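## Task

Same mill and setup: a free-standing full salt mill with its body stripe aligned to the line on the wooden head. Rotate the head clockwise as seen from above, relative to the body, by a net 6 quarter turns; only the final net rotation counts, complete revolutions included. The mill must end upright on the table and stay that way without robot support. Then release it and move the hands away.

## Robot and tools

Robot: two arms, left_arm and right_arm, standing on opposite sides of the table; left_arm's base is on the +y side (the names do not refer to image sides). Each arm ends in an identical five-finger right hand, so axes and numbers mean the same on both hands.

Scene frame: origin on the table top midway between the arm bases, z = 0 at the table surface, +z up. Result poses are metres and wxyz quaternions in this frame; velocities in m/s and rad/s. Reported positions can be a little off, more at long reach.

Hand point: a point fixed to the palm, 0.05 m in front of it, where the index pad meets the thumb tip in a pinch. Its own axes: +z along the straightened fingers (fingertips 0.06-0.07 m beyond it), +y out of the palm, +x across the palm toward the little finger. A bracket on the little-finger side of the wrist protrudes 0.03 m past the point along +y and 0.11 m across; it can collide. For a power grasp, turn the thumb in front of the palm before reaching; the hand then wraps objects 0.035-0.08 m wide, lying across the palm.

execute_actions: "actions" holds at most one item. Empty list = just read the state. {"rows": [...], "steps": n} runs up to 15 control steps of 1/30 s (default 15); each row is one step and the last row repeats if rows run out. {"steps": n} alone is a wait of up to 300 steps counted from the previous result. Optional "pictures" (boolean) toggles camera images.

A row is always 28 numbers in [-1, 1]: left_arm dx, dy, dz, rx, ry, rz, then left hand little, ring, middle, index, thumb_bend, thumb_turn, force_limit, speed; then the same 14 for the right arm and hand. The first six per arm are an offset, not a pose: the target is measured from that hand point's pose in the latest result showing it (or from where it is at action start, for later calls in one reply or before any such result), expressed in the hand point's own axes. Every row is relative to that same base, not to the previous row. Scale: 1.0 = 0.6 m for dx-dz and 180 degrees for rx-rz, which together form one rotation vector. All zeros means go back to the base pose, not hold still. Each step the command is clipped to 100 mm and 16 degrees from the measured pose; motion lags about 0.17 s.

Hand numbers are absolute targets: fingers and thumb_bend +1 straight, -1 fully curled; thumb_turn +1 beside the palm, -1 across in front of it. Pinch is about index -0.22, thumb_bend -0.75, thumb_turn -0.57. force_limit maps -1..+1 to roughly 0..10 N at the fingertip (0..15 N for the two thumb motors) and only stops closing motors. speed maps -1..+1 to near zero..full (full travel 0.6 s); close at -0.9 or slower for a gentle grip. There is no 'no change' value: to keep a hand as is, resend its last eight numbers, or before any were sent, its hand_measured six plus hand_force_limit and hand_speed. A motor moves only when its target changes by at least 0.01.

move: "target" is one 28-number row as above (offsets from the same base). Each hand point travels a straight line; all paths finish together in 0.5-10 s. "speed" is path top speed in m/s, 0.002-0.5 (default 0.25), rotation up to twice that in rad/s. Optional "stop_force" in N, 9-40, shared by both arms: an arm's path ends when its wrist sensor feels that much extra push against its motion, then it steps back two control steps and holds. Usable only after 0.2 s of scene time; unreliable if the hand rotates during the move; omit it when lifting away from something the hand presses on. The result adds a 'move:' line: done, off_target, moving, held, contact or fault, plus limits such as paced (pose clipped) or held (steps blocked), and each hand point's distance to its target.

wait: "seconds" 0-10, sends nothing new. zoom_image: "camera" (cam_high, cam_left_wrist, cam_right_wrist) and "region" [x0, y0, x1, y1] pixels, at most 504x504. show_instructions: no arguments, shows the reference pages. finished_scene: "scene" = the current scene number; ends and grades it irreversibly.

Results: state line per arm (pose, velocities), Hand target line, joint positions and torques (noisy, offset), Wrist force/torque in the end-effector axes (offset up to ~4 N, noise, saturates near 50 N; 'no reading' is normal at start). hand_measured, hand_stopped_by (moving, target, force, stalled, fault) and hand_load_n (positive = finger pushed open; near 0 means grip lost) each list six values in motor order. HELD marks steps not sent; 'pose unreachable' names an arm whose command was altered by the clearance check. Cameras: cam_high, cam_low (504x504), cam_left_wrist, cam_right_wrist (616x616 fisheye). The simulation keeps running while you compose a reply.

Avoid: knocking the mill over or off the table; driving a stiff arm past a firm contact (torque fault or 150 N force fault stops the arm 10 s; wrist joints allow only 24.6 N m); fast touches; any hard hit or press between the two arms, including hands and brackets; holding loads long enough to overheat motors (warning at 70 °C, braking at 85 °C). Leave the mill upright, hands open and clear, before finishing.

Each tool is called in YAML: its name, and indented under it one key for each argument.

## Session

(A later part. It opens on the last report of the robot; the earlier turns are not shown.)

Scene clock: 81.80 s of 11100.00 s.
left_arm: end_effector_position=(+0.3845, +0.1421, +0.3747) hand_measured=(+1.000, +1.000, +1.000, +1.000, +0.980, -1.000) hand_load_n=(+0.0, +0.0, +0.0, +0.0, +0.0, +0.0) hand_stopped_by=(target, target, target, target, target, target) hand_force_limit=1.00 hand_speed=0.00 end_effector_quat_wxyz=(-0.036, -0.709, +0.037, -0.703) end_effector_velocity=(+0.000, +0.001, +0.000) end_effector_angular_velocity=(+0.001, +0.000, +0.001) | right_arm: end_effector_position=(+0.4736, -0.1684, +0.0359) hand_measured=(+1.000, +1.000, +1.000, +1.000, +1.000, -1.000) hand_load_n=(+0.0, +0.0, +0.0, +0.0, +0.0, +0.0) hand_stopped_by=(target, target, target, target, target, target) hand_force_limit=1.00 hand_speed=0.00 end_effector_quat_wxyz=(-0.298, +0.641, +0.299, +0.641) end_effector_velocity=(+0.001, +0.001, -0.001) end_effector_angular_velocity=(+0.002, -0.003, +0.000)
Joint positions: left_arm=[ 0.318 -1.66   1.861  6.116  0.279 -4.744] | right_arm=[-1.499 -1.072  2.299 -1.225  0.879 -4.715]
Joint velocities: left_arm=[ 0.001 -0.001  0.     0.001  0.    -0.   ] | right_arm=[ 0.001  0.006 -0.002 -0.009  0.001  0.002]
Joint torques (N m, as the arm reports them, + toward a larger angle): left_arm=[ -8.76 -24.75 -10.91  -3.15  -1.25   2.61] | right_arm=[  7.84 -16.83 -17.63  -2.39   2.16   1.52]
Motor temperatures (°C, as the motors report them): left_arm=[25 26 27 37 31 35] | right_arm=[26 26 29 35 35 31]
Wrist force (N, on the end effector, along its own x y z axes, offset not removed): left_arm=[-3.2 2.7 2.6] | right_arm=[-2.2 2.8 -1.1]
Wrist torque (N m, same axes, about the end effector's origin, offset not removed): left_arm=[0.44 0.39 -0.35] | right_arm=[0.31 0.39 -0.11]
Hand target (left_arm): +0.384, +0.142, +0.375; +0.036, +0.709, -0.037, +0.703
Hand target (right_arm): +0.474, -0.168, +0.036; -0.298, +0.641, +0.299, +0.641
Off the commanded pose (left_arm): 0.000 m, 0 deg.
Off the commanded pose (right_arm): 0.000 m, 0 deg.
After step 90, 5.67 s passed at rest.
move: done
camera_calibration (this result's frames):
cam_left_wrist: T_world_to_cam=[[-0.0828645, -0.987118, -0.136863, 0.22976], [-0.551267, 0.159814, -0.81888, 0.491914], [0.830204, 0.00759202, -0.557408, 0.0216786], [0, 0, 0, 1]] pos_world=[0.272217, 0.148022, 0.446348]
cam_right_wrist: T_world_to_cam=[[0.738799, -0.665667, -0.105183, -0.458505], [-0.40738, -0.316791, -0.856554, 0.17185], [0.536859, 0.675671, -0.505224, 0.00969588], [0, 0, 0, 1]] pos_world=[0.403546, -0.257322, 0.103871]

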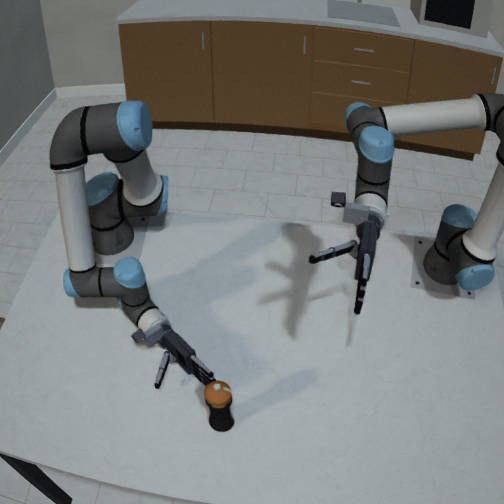

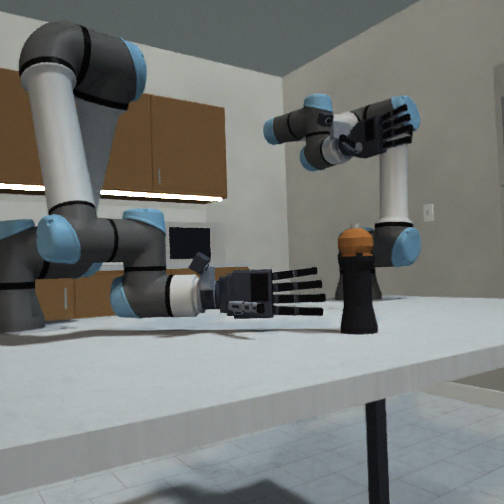

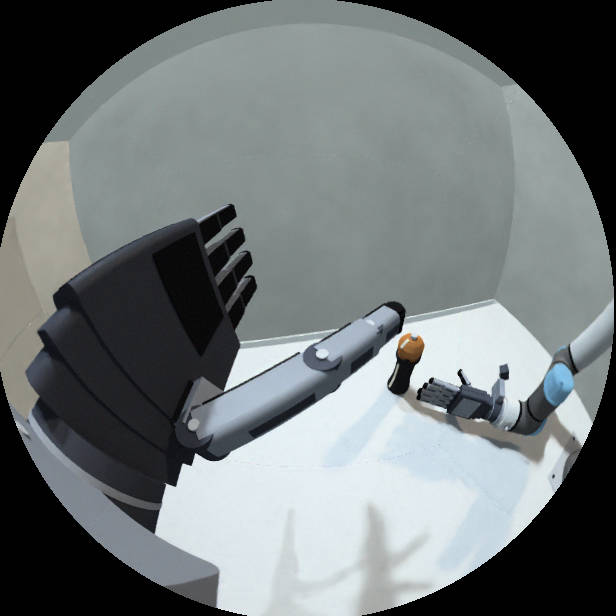

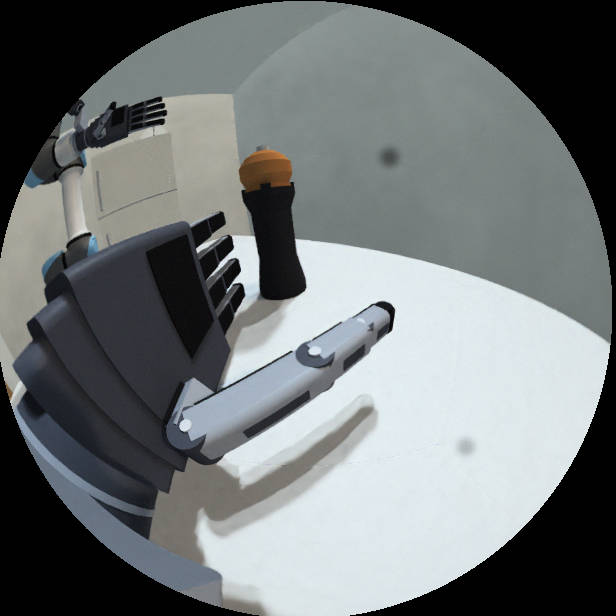

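move:
  target: [0,0,0,0,0,0,1,1,1,1,0.98,-1,1,0,0,-0.012,0,0,0,0,1,1,1,1,1,-1,1,0]

move:
  target: [0,0,0,0,0,0,1,1,1,1,0.98,-1,1,0,0,0,0.25,0,0,0,1,1,1,1,1,-1,1,0]
  speed: 0.1

move:
  target: [0,0,0,0,0,0,1,1,1,1,0.98,-1,1,0,0,0,0,0,0,0,-0.98,-0.98,-0.98,-0.98,-0.98,-1,1,0]

move:
  target: [0,0,0,0,0,0,1,1,1,1,0.98,-1,1,0,0,-0.493,0.12,0.222,0,0,-0.98,-0.98,-0.98,-0.98,-0.98,-1,1,0]
  speed: 0.1

Scene clock: 92.37 s of 11100.00 s.
left_arm: end_effector_position=(+0.3845, +0.1421, +0.3747) hand_measured=(+1.000, +1.000, +1.000, +1.000, +0.980, -1.000) hand_load_n=(+0.0, +0.0, +0.0, +0.0, +0.0, +0.0) hand_stopped_by=(target, target, target, target, target, target) hand_force_limit=1.00 hand_speed=0.00 end_effector_quat_wxyz=(-0.036, -0.709, +0.037, -0.703) end_effector_velocity=(-0.000, -0.001, -0.001) end_effector_angular_velocity=(+0.001, +0.000, -0.001) | right_arm: end_effector_position=(+0.4682, -0.1638, +0.0359) hand_measured=(+1.000, +1.000, +1.000, +1.000, +1.000, -1.000) hand_load_n=(+0.0, +0.0, +0.0, +0.0, +0.0, +0.0) hand_stopped_by=(target, target, target, target, target, target) hand_force_limit=1.00 hand_speed=0.00 end_effector_quat_wxyz=(-0.298, +0.641, +0.299, +0.641) end_effector_velocity=(-0.001, +0.001, +0.000) end_effector_angular_velocity=(+0.000, -0.001, -0.001)
Joint positions: left_arm=[ 0.318 -1.66   1.861  6.116  0.279 -4.744] | right_arm=[-1.483 -1.075  2.305 -1.229  0.895 -4.715]
Joint velocities: left_arm=[-0.001  0.002 -0.    -0.     0.    -0.   ] | right_arm=[ 0.004 -0.001  0.002 -0.001  0.005  0.   ]
Joint torques (N m, as the arm reports them, + toward a larger angle): left_arm=[ -9.68 -24.63 -10.99  -2.93  -1.31   2.65] | right_arm=[  7.71 -42.97   2.64  -2.57   2.16  -1.72]
Motor temperatures (°C, as the motors report them): left_arm=[25 26 27 37 31 35] | right_arm=[26 26 29 35 35 31]
Wrist force (N, on the end effector, along its own x y z axes, offset not removed): left_arm=[0.1 -1.9 1.6] | right_arm=[-0.6 1.9 -1.5]
Wrist torque (N m, same axes, about the end effector's origin, offset not removed): left_arm=[-0.17 0.07 -0.14] | right_arm=[0.27 0.14 -0.02]
Hand target (left_arm): +0.384, +0.142, +0.375; +0.036, +0.709, -0.037, +0.703
Hand target (right_arm): +0.468, -0.164, +0.036; -0.298, +0.641, +0.299, +0.641
Off the commanded pose (left_arm): 0.000 m, 0 deg.
Off the commanded pose (right_arm): 0.000 m, 0 deg.
After step 90, 6.87 s passed at rest.
move: done
camera_calibration (this result's frames):
cam_left_wrist: T_world_to_cam=[[-0.0828646, -0.987118, -0.136863, 0.22976], [-0.551266, 0.159814, -0.818881, 0.491913], [0.830204, 0.00759171, -0.557408, 0.0216783], [0, 0, 0, 1]] pos_world=[0.272217, 0.148022, 0.446348]
cam_right_wrist: T_world_to_cam=[[0.73881, -0.665654, -0.105191, -0.451466], [-0.407376, -0.316789, -0.856557, 0.171067], [0.536847, 0.675685, -0.505218, 0.00953026], [0, 0, 0, 1]] pos_world=[0.398119, -0.252767, 0.103853]

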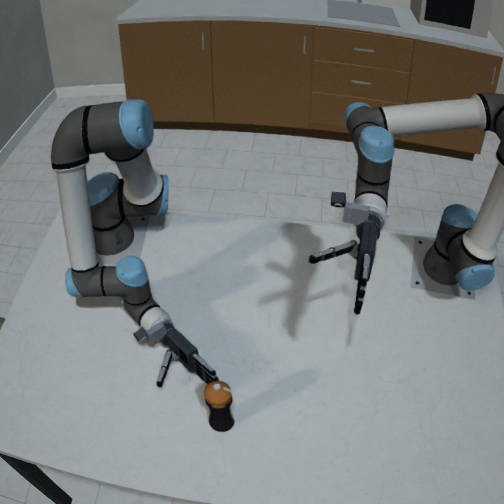

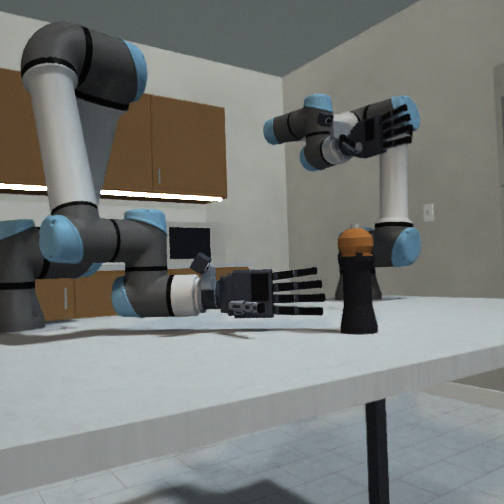

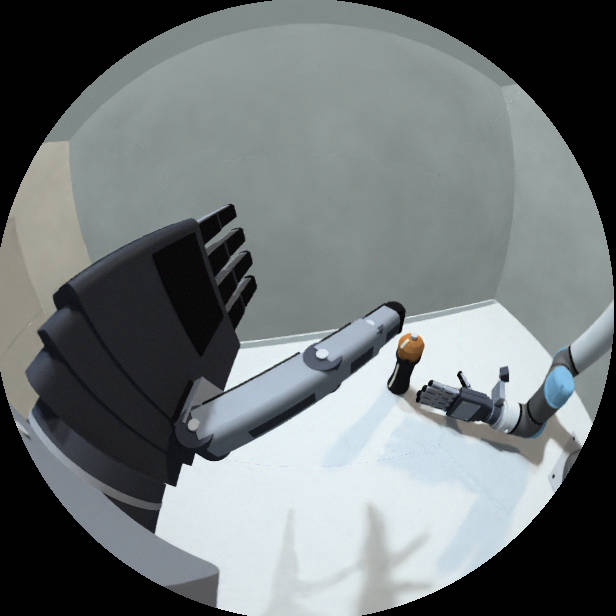

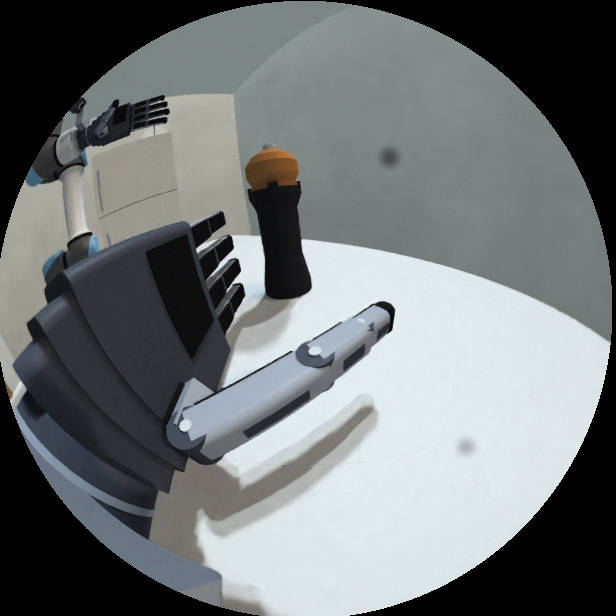

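Scene clock: 94.33 s of 11100.00 s.
left_arm: end_effector_position=(+0.3845, +0.1421, +0.3747) hand_measured=(+1.000, +1.000, +1.000, +1.000, +0.980, -1.000) hand_load_n=(+0.0, +0.0, +0.0, +0.0, +0.0, +0.0) hand_stopped_by=(target, target, target, target, target, target) hand_force_limit=1.00 hand_speed=0.00 end_effector_quat_wxyz=(-0.036, -0.709, +0.037, -0.703) end_effector_velocity=(+0.000, -0.000, -0.001) end_effector_angular_velocity=(+0.000, -0.000, -0.000) | right_arm: end_effector_position=(+0.5644, -0.0489, +0.0357) hand_measured=(+1.000, +1.000, +1.000, +1.000, +1.000, -1.000) hand_load_n=(+0.0, +0.0, +0.0, +0.0, +0.0, +0.0) hand_stopped_by=(target, target, target, target, target, target) hand_force_limit=1.00 hand_speed=0.00 end_effector_quat_wxyz=(-0.298, +0.641, +0.299, +0.641) end_effector_velocity=(+0.002, +0.001, +0.000) end_effector_angular_velocity=(+0.000, -0.000, -0.002)
Joint positions: left_arm=[ 0.318 -1.66   1.861  6.116  0.279 -4.744] | right_arm=[-1.283 -0.889  1.869 -0.98   1.095 -4.715]
Joint velocities: left_arm=[ 0.     0.001  0.001 -0.001  0.001  0.   ] | right_arm=[ 0.001  0.002 -0.005  0.002  0.002  0.   ]
Joint torques (N m, as the arm reports them, + toward a larger angle): left_arm=[ -8.81 -25.28 -10.8   -2.97  -1.22   2.4 ] | right_arm=[  7.29 -30.39 -22.62   0.4    2.25  -1.65]
Motor temperatures (°C, as the motors report them): left_arm=[25 26 27 37 31 35] | right_arm=[26 26 29 35 35 31]
Wrist force (N, on the end effector, along its own x y z axes, offset not removed): left_arm=[-2.6 3.1 2.4] | right_arm=[-2.1 2.4 -0.7]
Wrist torque (N m, same axes, about the end effector's origin, offset not removed): left_arm=[0.51 0.45 -0.05] | right_arm=[0.28 0.43 -0.09]
Hand target (left_arm): +0.384, +0.142, +0.375; +0.036, +0.709, -0.037, +0.703
Hand target (right_arm): +0.564, -0.049, +0.036; -0.298, +0.641, +0.299, +0.641
Off the commanded pose (left_arm): 0.000 m, 0 deg.
Off the commanded pose (right_arm): 0.000 m, 0 deg.
move: done
camera_calibration (this result's frames):
cam_left_wrist: T_world_to_cam=[[-0.0828647, -0.987118, -0.136863, 0.22976], [-0.551266, 0.159814, -0.81888, 0.491913], [0.830204, 0.00759183, -0.557408, 0.0216783], [0, 0, 0, 1]] pos_world=[0.272217, 0.148021, 0.446348]
cam_right_wrist: T_world_to_cam=[[0.738816, -0.665634, -0.105275, -0.446033], [-0.407393, -0.316708, -0.856579, 0.246549], [0.536827, 0.675742, -0.505164, -0.119836], [0, 0, 0, 1]] pos_world=[0.49431, -0.137833, 0.103696]

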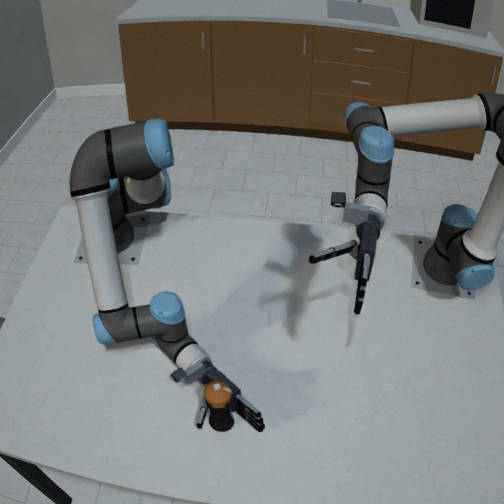

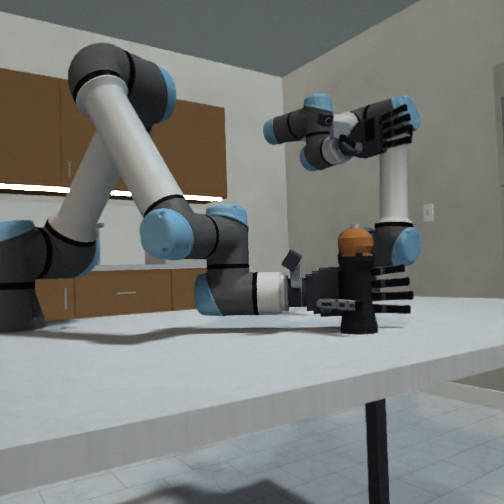

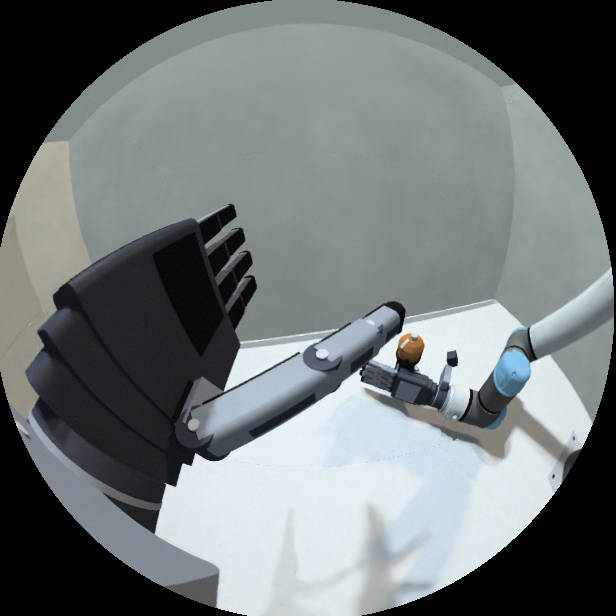

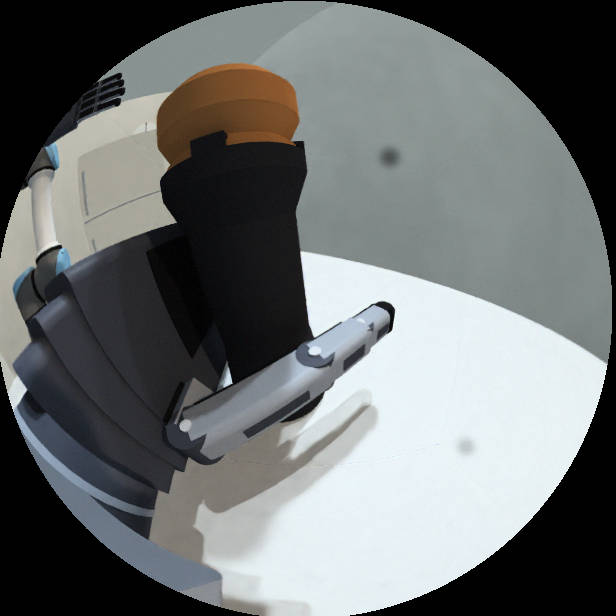

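Scene clock: 95.53 s of 11100.00 s.
left_arm: end_effector_position=(+0.3845, +0.1421, +0.3747) hand_measured=(+1.000, +1.000, +1.000, +1.000, +0.980, -1.000) hand_load_n=(+0.0, +0.0, +0.0, +0.0, +0.0, +0.0) hand_stopped_by=(target, target, target, target, target, target) hand_force_limit=1.00 hand_speed=0.00 end_effector_quat_wxyz=(-0.036, -0.709, +0.037, -0.703) end_effector_velocity=(+0.000, +0.000, +0.000) end_effector_angular_velocity=(+0.001, -0.000, +0.000) | right_arm: end_effector_position=(+0.5644, -0.0489, +0.0359) hand_measured=(-0.516, -0.490, -0.478, -0.380, +0.080, -1.000) hand_load_n=(+12.5, +7.0, +8.0, +2.5, +15.5, -2.5) hand_stopped_by=(force, force, force, force, force, target) hand_force_limit=1.00 hand_speed=0.00 end_effector_quat_wxyz=(-0.298, +0.641, +0.299, +0.641) end_effector_velocity=(+0.000, +0.000, +0.000) end_effector_angular_velocity=(+0.001, +0.001, -0.001)
Joint positions: left_arm=[ 0.318 -1.66   1.861  6.116  0.279 -4.744] | right_arm=[-1.283 -0.889  1.869 -0.98   1.095 -4.715]
Joint velocities: left_arm=[ 0.    -0.    -0.001  0.002  0.     0.001] | right_arm=[-0.     0.    -0.001  0.     0.     0.002]
Joint torques (N m, as the arm reports them, + toward a larger angle): left_arm=[-10.33 -25.11 -11.37  -2.96  -1.12   2.68] | right_arm=[ -7.14 -17.03  -1.38   4.71  -0.97  -0.55]
Motor temperatures (°C, as the motors report them): left_arm=[25 26 27 37 31 35] | right_arm=[26 26 29 35 35 31]
Wrist force (N, on the end effector, along its own x y z axes, offset not removed): left_arm=[-1.8 2.1 2.3] | right_arm=[27.2 -1.8 -3.1]
Wrist torque (N m, same axes, about the end effector's origin, offset not removed): left_arm=[0.40 0.34 -0.22] | right_arm=[0.19 -1.60 0.99]
Hand target (left_arm): +0.384, +0.142, +0.375; +0.036, +0.709, -0.037, +0.703
Hand target (right_arm): +0.564, -0.049, +0.036; -0.298, +0.641, +0.299, +0.641
Off the commanded pose (left_arm): 0.000 m, 0 deg.
Off the commanded pose (right_arm): 0.000 m, 0 deg.
move: done
camera_calibration (this result's frames):
cam_left_wrist: T_world_to_cam=[[-0.0828645, -0.987118, -0.136863, 0.22976], [-0.551266, 0.159813, -0.818881, 0.491914], [0.830204, 0.00759173, -0.557408, 0.0216783], [0, 0, 0, 1]] pos_world=[0.272217, 0.148021, 0.446348]
cam_right_wrist: T_world_to_cam=[[0.738841, -0.665626, -0.105148, -0.44603], [-0.407167, -0.316619, -0.856719, 0.2466], [0.536963, 0.675792, -0.504952, -0.119863], [0, 0, 0, 1]] pos_world=[0.494315, -0.137809, 0.103843]

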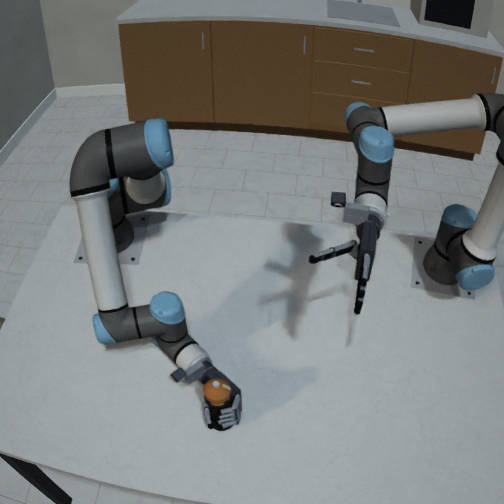

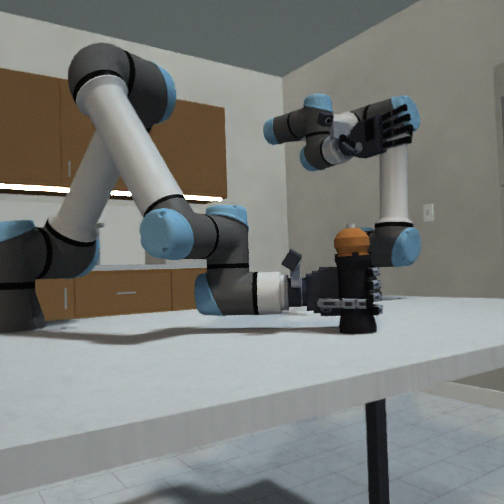

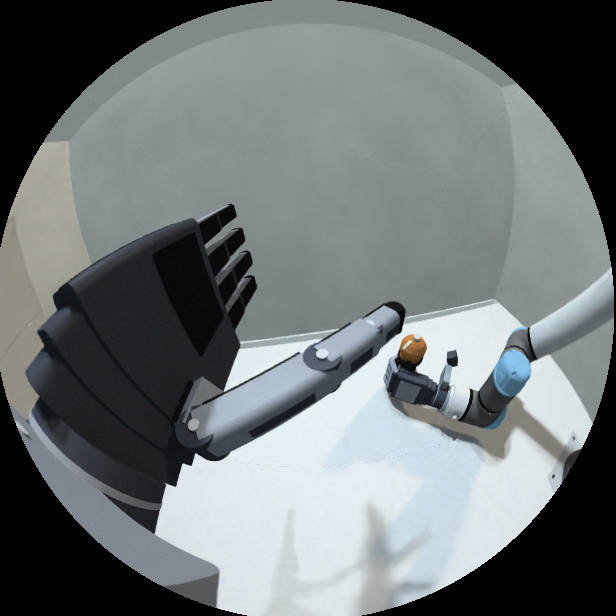

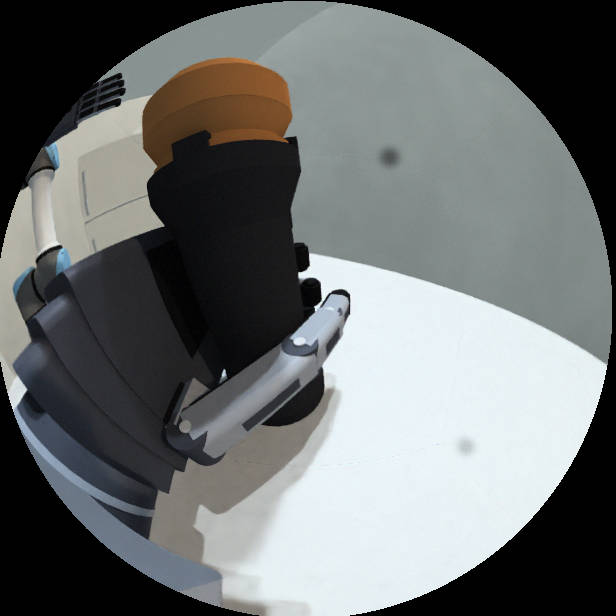

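Scene clock: 99.43 s of 11100.00 s.
left_arm: end_effector_position=(+0.3845, +0.1421, +0.3747) hand_measured=(+1.000, +1.000, +1.000, +1.000, +0.980, -1.000) hand_load_n=(+0.0, +0.0, +0.0, +0.0, +0.0, +0.0) hand_stopped_by=(target, target, target, target, target, target) hand_force_limit=1.00 hand_speed=0.00 end_effector_quat_wxyz=(-0.036, -0.709, +0.037, -0.703) end_effector_velocity=(-0.000, +0.000, -0.001) end_effector_angular_velocity=(+0.002, +0.000, -0.001) | right_arm: end_effector_position=(+0.3840, +0.1964, +0.0352) hand_measured=(-0.516, -0.490, -0.478, -0.380, +0.082, -1.000) hand_load_n=(+11.5, +6.0, +5.0, +0.5, +18.5, -9.0) hand_stopped_by=(force, force, force, force, force, target) hand_force_limit=1.00 hand_speed=0.00 end_effector_quat_wxyz=(-0.499, +0.501, +0.500, +0.500) end_effector_velocity=(+0.000, +0.001, +0.001) end_effector_angular_velocity=(+0.001, -0.001, +0.001)
Joint positions: left_arm=[ 0.318 -1.66   1.861  6.116  0.279 -4.744] | right_arm=[-1.008 -0.765  1.6   -0.831  0.673 -4.716]
Joint velocities: left_arm=[-0.    -0.     0.001  0.001  0.001  0.   ] | right_arm=[ 0.001  0.001 -0.004  0.001 -0.    -0.001]
Joint torques (N m, as the arm reports them, + toward a larger angle): left_arm=[ -8.45 -24.98 -11.02  -3.12  -1.37   2.66] | right_arm=[ 14.73 -13.13 -12.36   4.2   -2.99  -0.62]
Motor temperatures (°C, as the motors report them): left_arm=[25 26 27 37 31 35] | right_arm=[26 26 29 35 35 31]
Wrist force (N, on the end effector, along its own x y z axes, offset not removed): left_arm=[-3.9 1.9 1.9] | right_arm=[32.0 7.2 -14.0]
Wrist torque (N m, same axes, about the end effector's origin, offset not removed): left_arm=[0.30 0.78 -0.21] | right_arm=[1.07 -2.29 1.14]
Hand target (left_arm): +0.384, +0.142, +0.375; +0.036, +0.709, -0.037, +0.703
Hand target (right_arm): +0.384, +0.196, +0.035; +0.499, -0.501, -0.500, -0.500
Off the commanded pose (left_arm): 0.000 m, 0 deg.
Off the commanded pose (right_arm): 0.000 m, 0 deg.
move: done
camera_calibration (this result's frames):
cam_left_wrist: T_world_to_cam=[[-0.0828645, -0.987118, -0.136863, 0.22976], [-0.551266, 0.159814, -0.818881, 0.491913], [0.830204, 0.00759176, -0.557408, 0.0216783], [0, 0, 0, 1]] pos_world=[0.272217, 0.148022, 0.446348]
cam_right_wrist: T_world_to_cam=[[0.993684, -0.0360681, -0.106263, -0.371007], [-0.109878, -0.505081, -0.856049, 0.17305], [-0.0227955, 0.862318, -0.505854, -0.0107124], [0, 0, 0, 1]] pos_world=[0.387434, 0.0832605, 0.103296]

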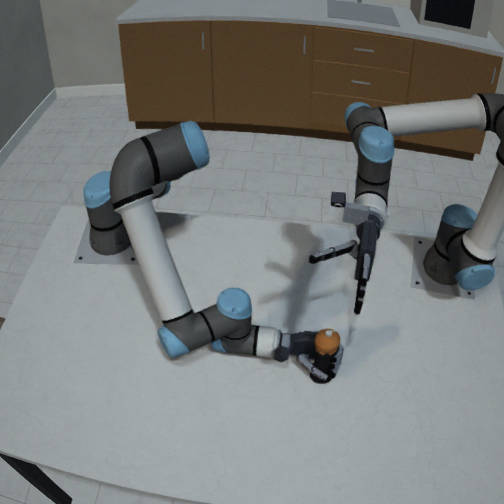

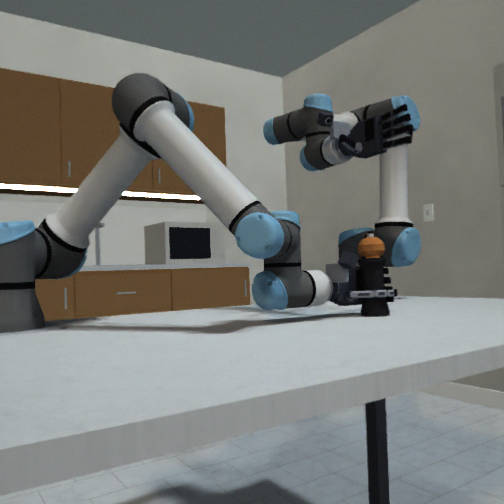

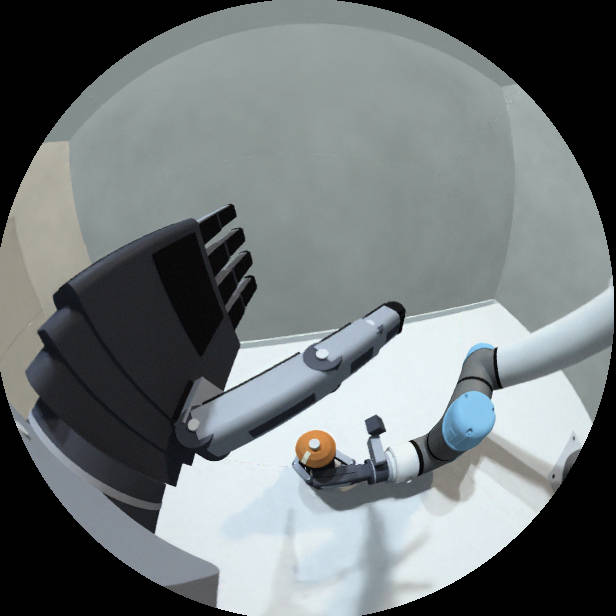

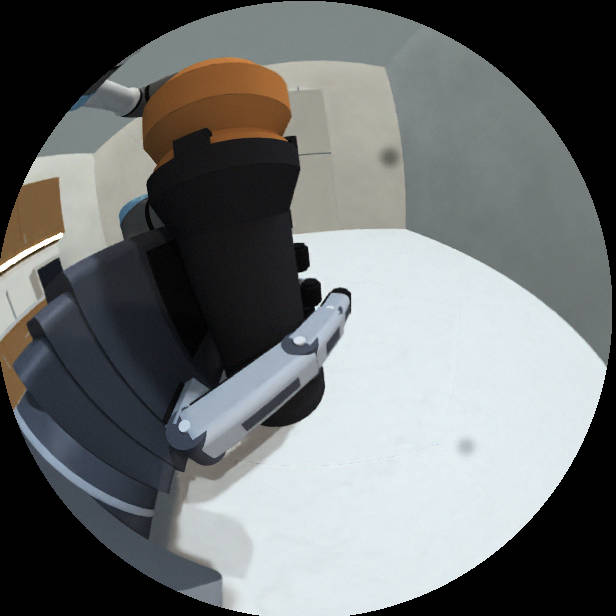

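move:
  target: [-0.25,0.004,0.0075,0,0,0,1,1,1,1,0.98,-1,1,0,0.002,0,0,0,0,0,0.3,0.3,0.3,0.3,1,-1,1,0]

move:
  target: [-0.132,0,0,0,0,0,1,1,1,1,0.98,-1,1,0,0,0,0,0,0,0,-0.98,-0.98,-0.98,-0.98,-0.98,-1,1,0]
  speed: 0.05
  stop_force: 12

Scene clock: 105.83 s of 11100.00 s.
left_arm: end_effector_position=(+0.3873, +0.1400, +0.2249) hand_measured=(+1.000, +1.000, +1.000, +1.000, +0.980, -1.000) hand_load_n=(+0.0, +0.0, +0.0, +0.0, +0.0, +0.0) hand_stopped_by=(target, target, target, target, target, target) hand_force_limit=1.00 hand_speed=0.00 end_effector_quat_wxyz=(-0.036, -0.710, +0.037, -0.703) end_effector_velocity=(+0.000, -0.001, -0.002) end_effector_angular_velocity=(-0.002, -0.010, -0.002) | right_arm: end_effector_position=(+0.3840, +0.1964, +0.0364) hand_measured=(+0.300, +0.300, +0.300, +0.300, +1.000, -1.000) hand_load_n=(+0.0, +0.0, +0.0, +0.0, +0.0, +0.0) hand_stopped_by=(target, target, target, target, target, target) hand_force_limit=1.00 hand_speed=0.00 end_effector_quat_wxyz=(-0.499, +0.501, +0.500, +0.500) end_effector_velocity=(-0.000, +0.000, -0.000) end_effector_angular_velocity=(-0.000, +0.001, +0.001)
Joint positions: left_arm=[ 0.325 -1.497  2.119  5.698  0.285 -4.747] | right_arm=[-1.008 -0.767  1.6   -0.829  0.673 -4.716]
Joint velocities: left_arm=[ 0.     0.001  0.013 -0.049  0.001  0.032] | right_arm=[ 0.  0.  0. -0. -0.  0.]
Joint torques (N m, as the arm reports them, + toward a larger angle): left_arm=[ 8.12 -7.1  -7.19 -3.16  1.23  2.67] | right_arm=[ -8.72 -62.05  -3.86   0.65   2.45   1.54]
Motor temperatures (°C, as the motors report them): left_arm=[25 26 27 37 31 35] | right_arm=[26 26 29 35 35 31]
Wrist force (N, on the end effector, along its own x y z axes, offset not removed): left_arm=[1.1 0.9 3.2] | right_arm=[-0.9 1.5 -1.7]
Wrist torque (N m, same axes, about the end effector's origin, offset not removed): left_arm=[-0.05 -0.19 0.10] | right_arm=[0.28 0.20 0.05]
Hand target (left_arm): +0.387, +0.140, +0.225; +0.036, +0.709, -0.037, +0.703
Hand target (right_arm): +0.384, +0.196, +0.036; +0.499, -0.501, -0.500, -0.500
Off the commanded pose (left_arm): 0.001 m, 0 deg.
Off the commanded pose (right_arm): 0.000 m, 0 deg.
After step 90, 2.23 s passed at rest.
move: done
camera_calibration (this result's frames):
cam_left_wrist: T_world_to_cam=[[-0.0828767, -0.987118, -0.136853, 0.207415], [-0.552122, 0.159804, -0.818305, 0.371344], [0.829634, 0.0077413, -0.558254, -0.0637571], [0, 0, 0, 1]] pos_world=[0.275112, 0.145895, 0.296665]
cam_right_wrist: T_world_to_cam=[[0.993684, -0.0360662, -0.106264, -0.370877], [-0.109877, -0.505081, -0.856049, 0.174078], [-0.0227973, 0.862318, -0.505854, -0.0101076], [0, 0, 0, 1]] pos_world=[0.387432, 0.0832635, 0.104496]

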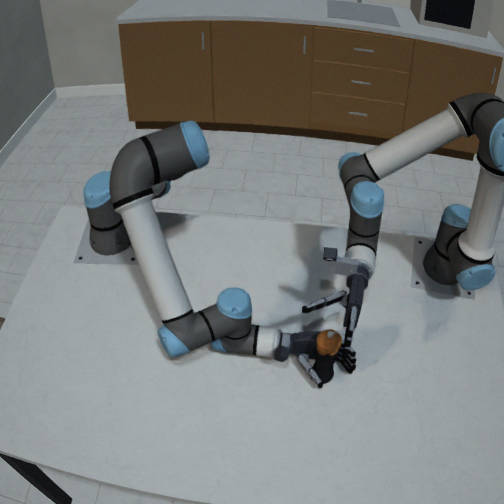

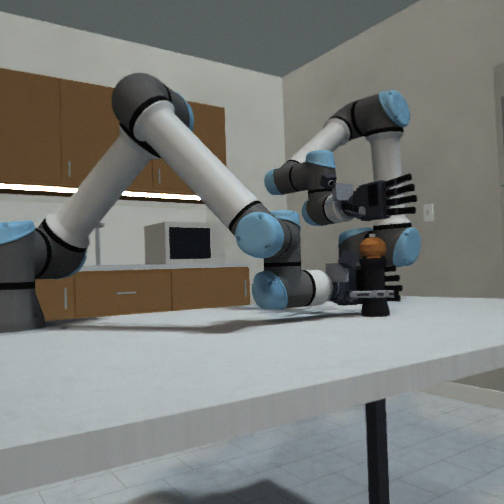

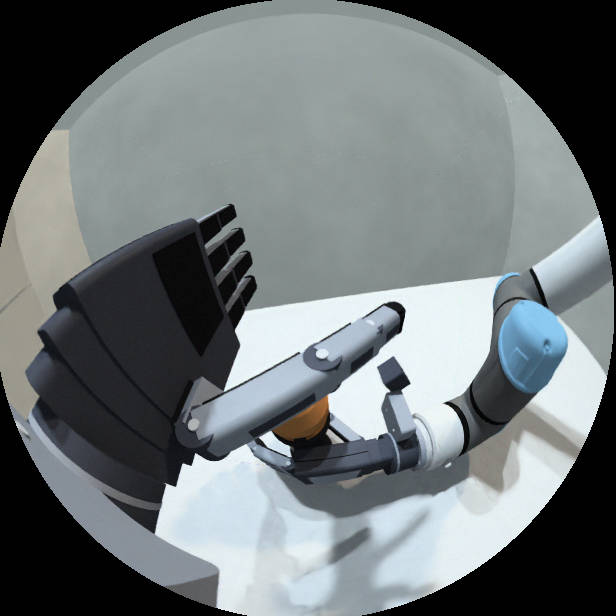

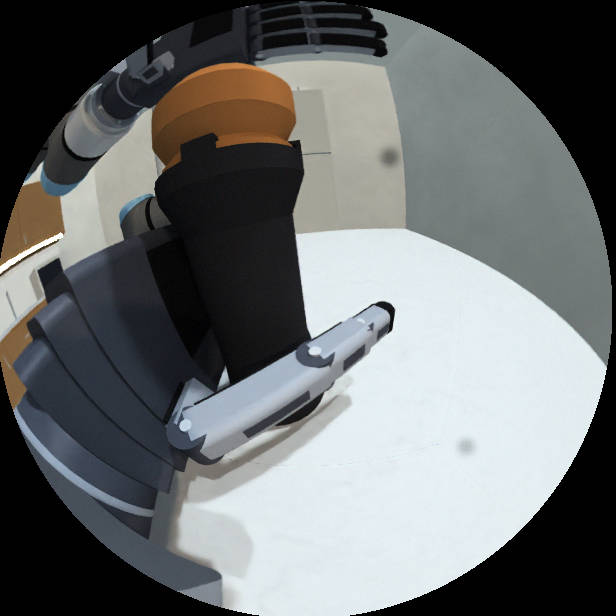

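Scene clock: 107.80 s of 11100.00 s.
left_arm: end_effector_position=(+0.3865, +0.1404, +0.1459) hand_measured=(+1.000, +1.000, +1.000, +1.000, +0.980, -1.000) hand_load_n=(+0.0, +0.0, +0.0, +0.0, +0.0, +0.0) hand_stopped_by=(target, target, target, target, target, target) hand_force_limit=1.00 hand_speed=0.00 end_effector_quat_wxyz=(-0.036, -0.710, +0.037, -0.702) end_effector_velocity=(-0.000, -0.000, -0.002) end_effector_angular_velocity=(-0.001, -0.001, -0.001) | right_arm: end_effector_position=(+0.3840, +0.1964, +0.0364) hand_measured=(-0.580, -0.576, -0.568, -0.492, +0.432, -1.000) hand_load_n=(+10.5, +12.5, +11.0, +7.0, +15.0, +0.5) hand_stopped_by=(force, force, force, force, force, target) hand_force_limit=1.00 hand_speed=0.00 end_effector_quat_wxyz=(-0.499, +0.501, +0.500, +0.500) end_effector_velocity=(+0.000, +0.000, +0.001) end_effector_angular_velocity=(+0.001, -0.001, -0.000)
Joint positions: left_arm=[ 0.323 -1.347  2.209  5.458  0.283 -4.748] | right_arm=[-1.008 -0.767  1.6   -0.829  0.673 -4.716]
Joint velocities: left_arm=[-0.001  0.003  0.004 -0.012  0.     0.004] | right_arm=[-0.    -0.001 -0.001  0.001  0.     0.   ]
Joint torques (N m, as the arm reports them, + toward a larger angle): left_arm=[-8.73 -9.79 -2.37 -2.99 -1.15  2.91] | right_arm=[  1.69 -15.42  -6.08   4.08  -1.37   0.84]
Motor temperatures (°C, as the motors report them): left_arm=[25 26 27 37 31 35] | right_arm=[26 26 29 35 35 31]
Wrist force (N, on the end effector, along its own x y z axes, offset not removed): left_arm=[-1.1 1.1 1.5] | right_arm=[25.3 0.9 0.6]
Wrist torque (N m, same axes, about the end effector's origin, offset not removed): left_arm=[0.17 0.09 -0.07] | right_arm=[0.04 -1.48 0.89]
Hand target (left_arm): +0.387, +0.140, +0.146; +0.036, +0.710, -0.037, +0.702
Hand target (right_arm): +0.384, +0.196, +0.036; +0.499, -0.501, -0.500, -0.500
Off the commanded pose (left_arm): 0.000 m, 0 deg.
Off the commanded pose (right_arm): 0.000 m, 0 deg.
move: done
camera_calibration (this result's frames):
cam_left_wrist: T_world_to_cam=[[-0.0828896, -0.987123, -0.136813, 0.196894], [-0.552251, 0.159777, -0.818224, 0.306236], [0.829547, 0.00773291, -0.558383, -0.107132], [0, 0, 0, 1]] pos_world=[0.274311, 0.146257, 0.217687]
cam_right_wrist: T_world_to_cam=[[0.993682, -0.0361245, -0.106263, -0.370889], [-0.109906, -0.505072, -0.856051, 0.174084], [-0.0227459, 0.862321, -0.505851, -0.0101176], [0, 0, 0, 1]] pos_world=[0.387448, 0.0832514, 0.104495]

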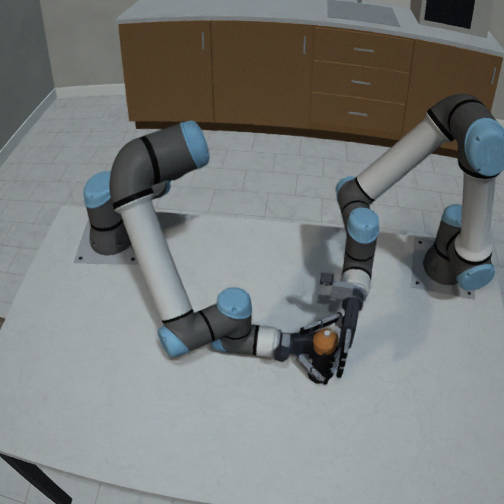

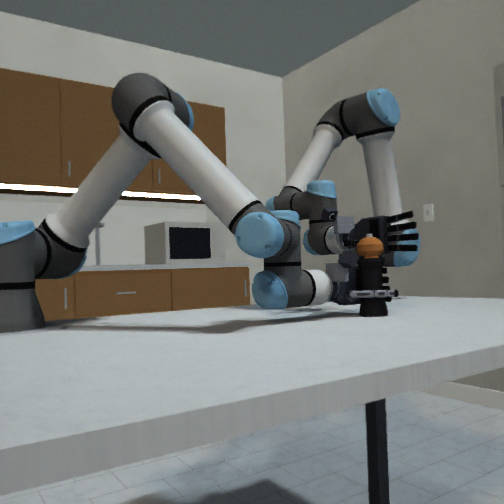

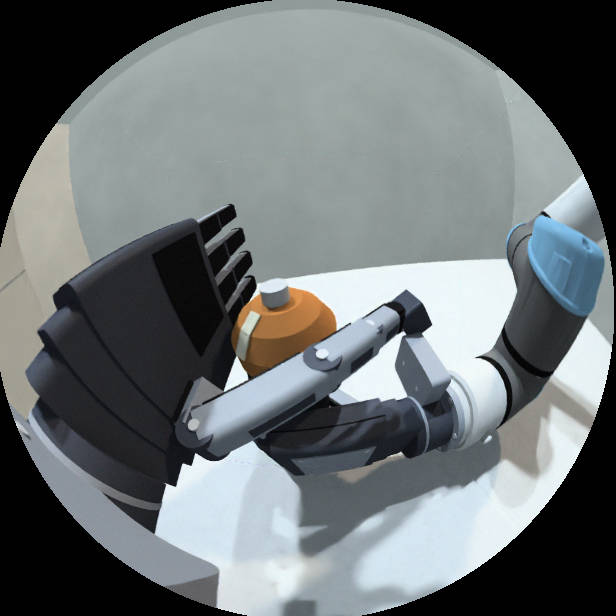

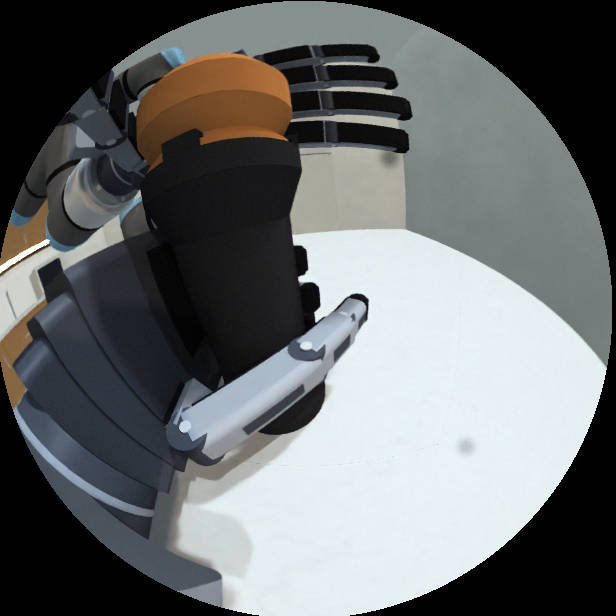

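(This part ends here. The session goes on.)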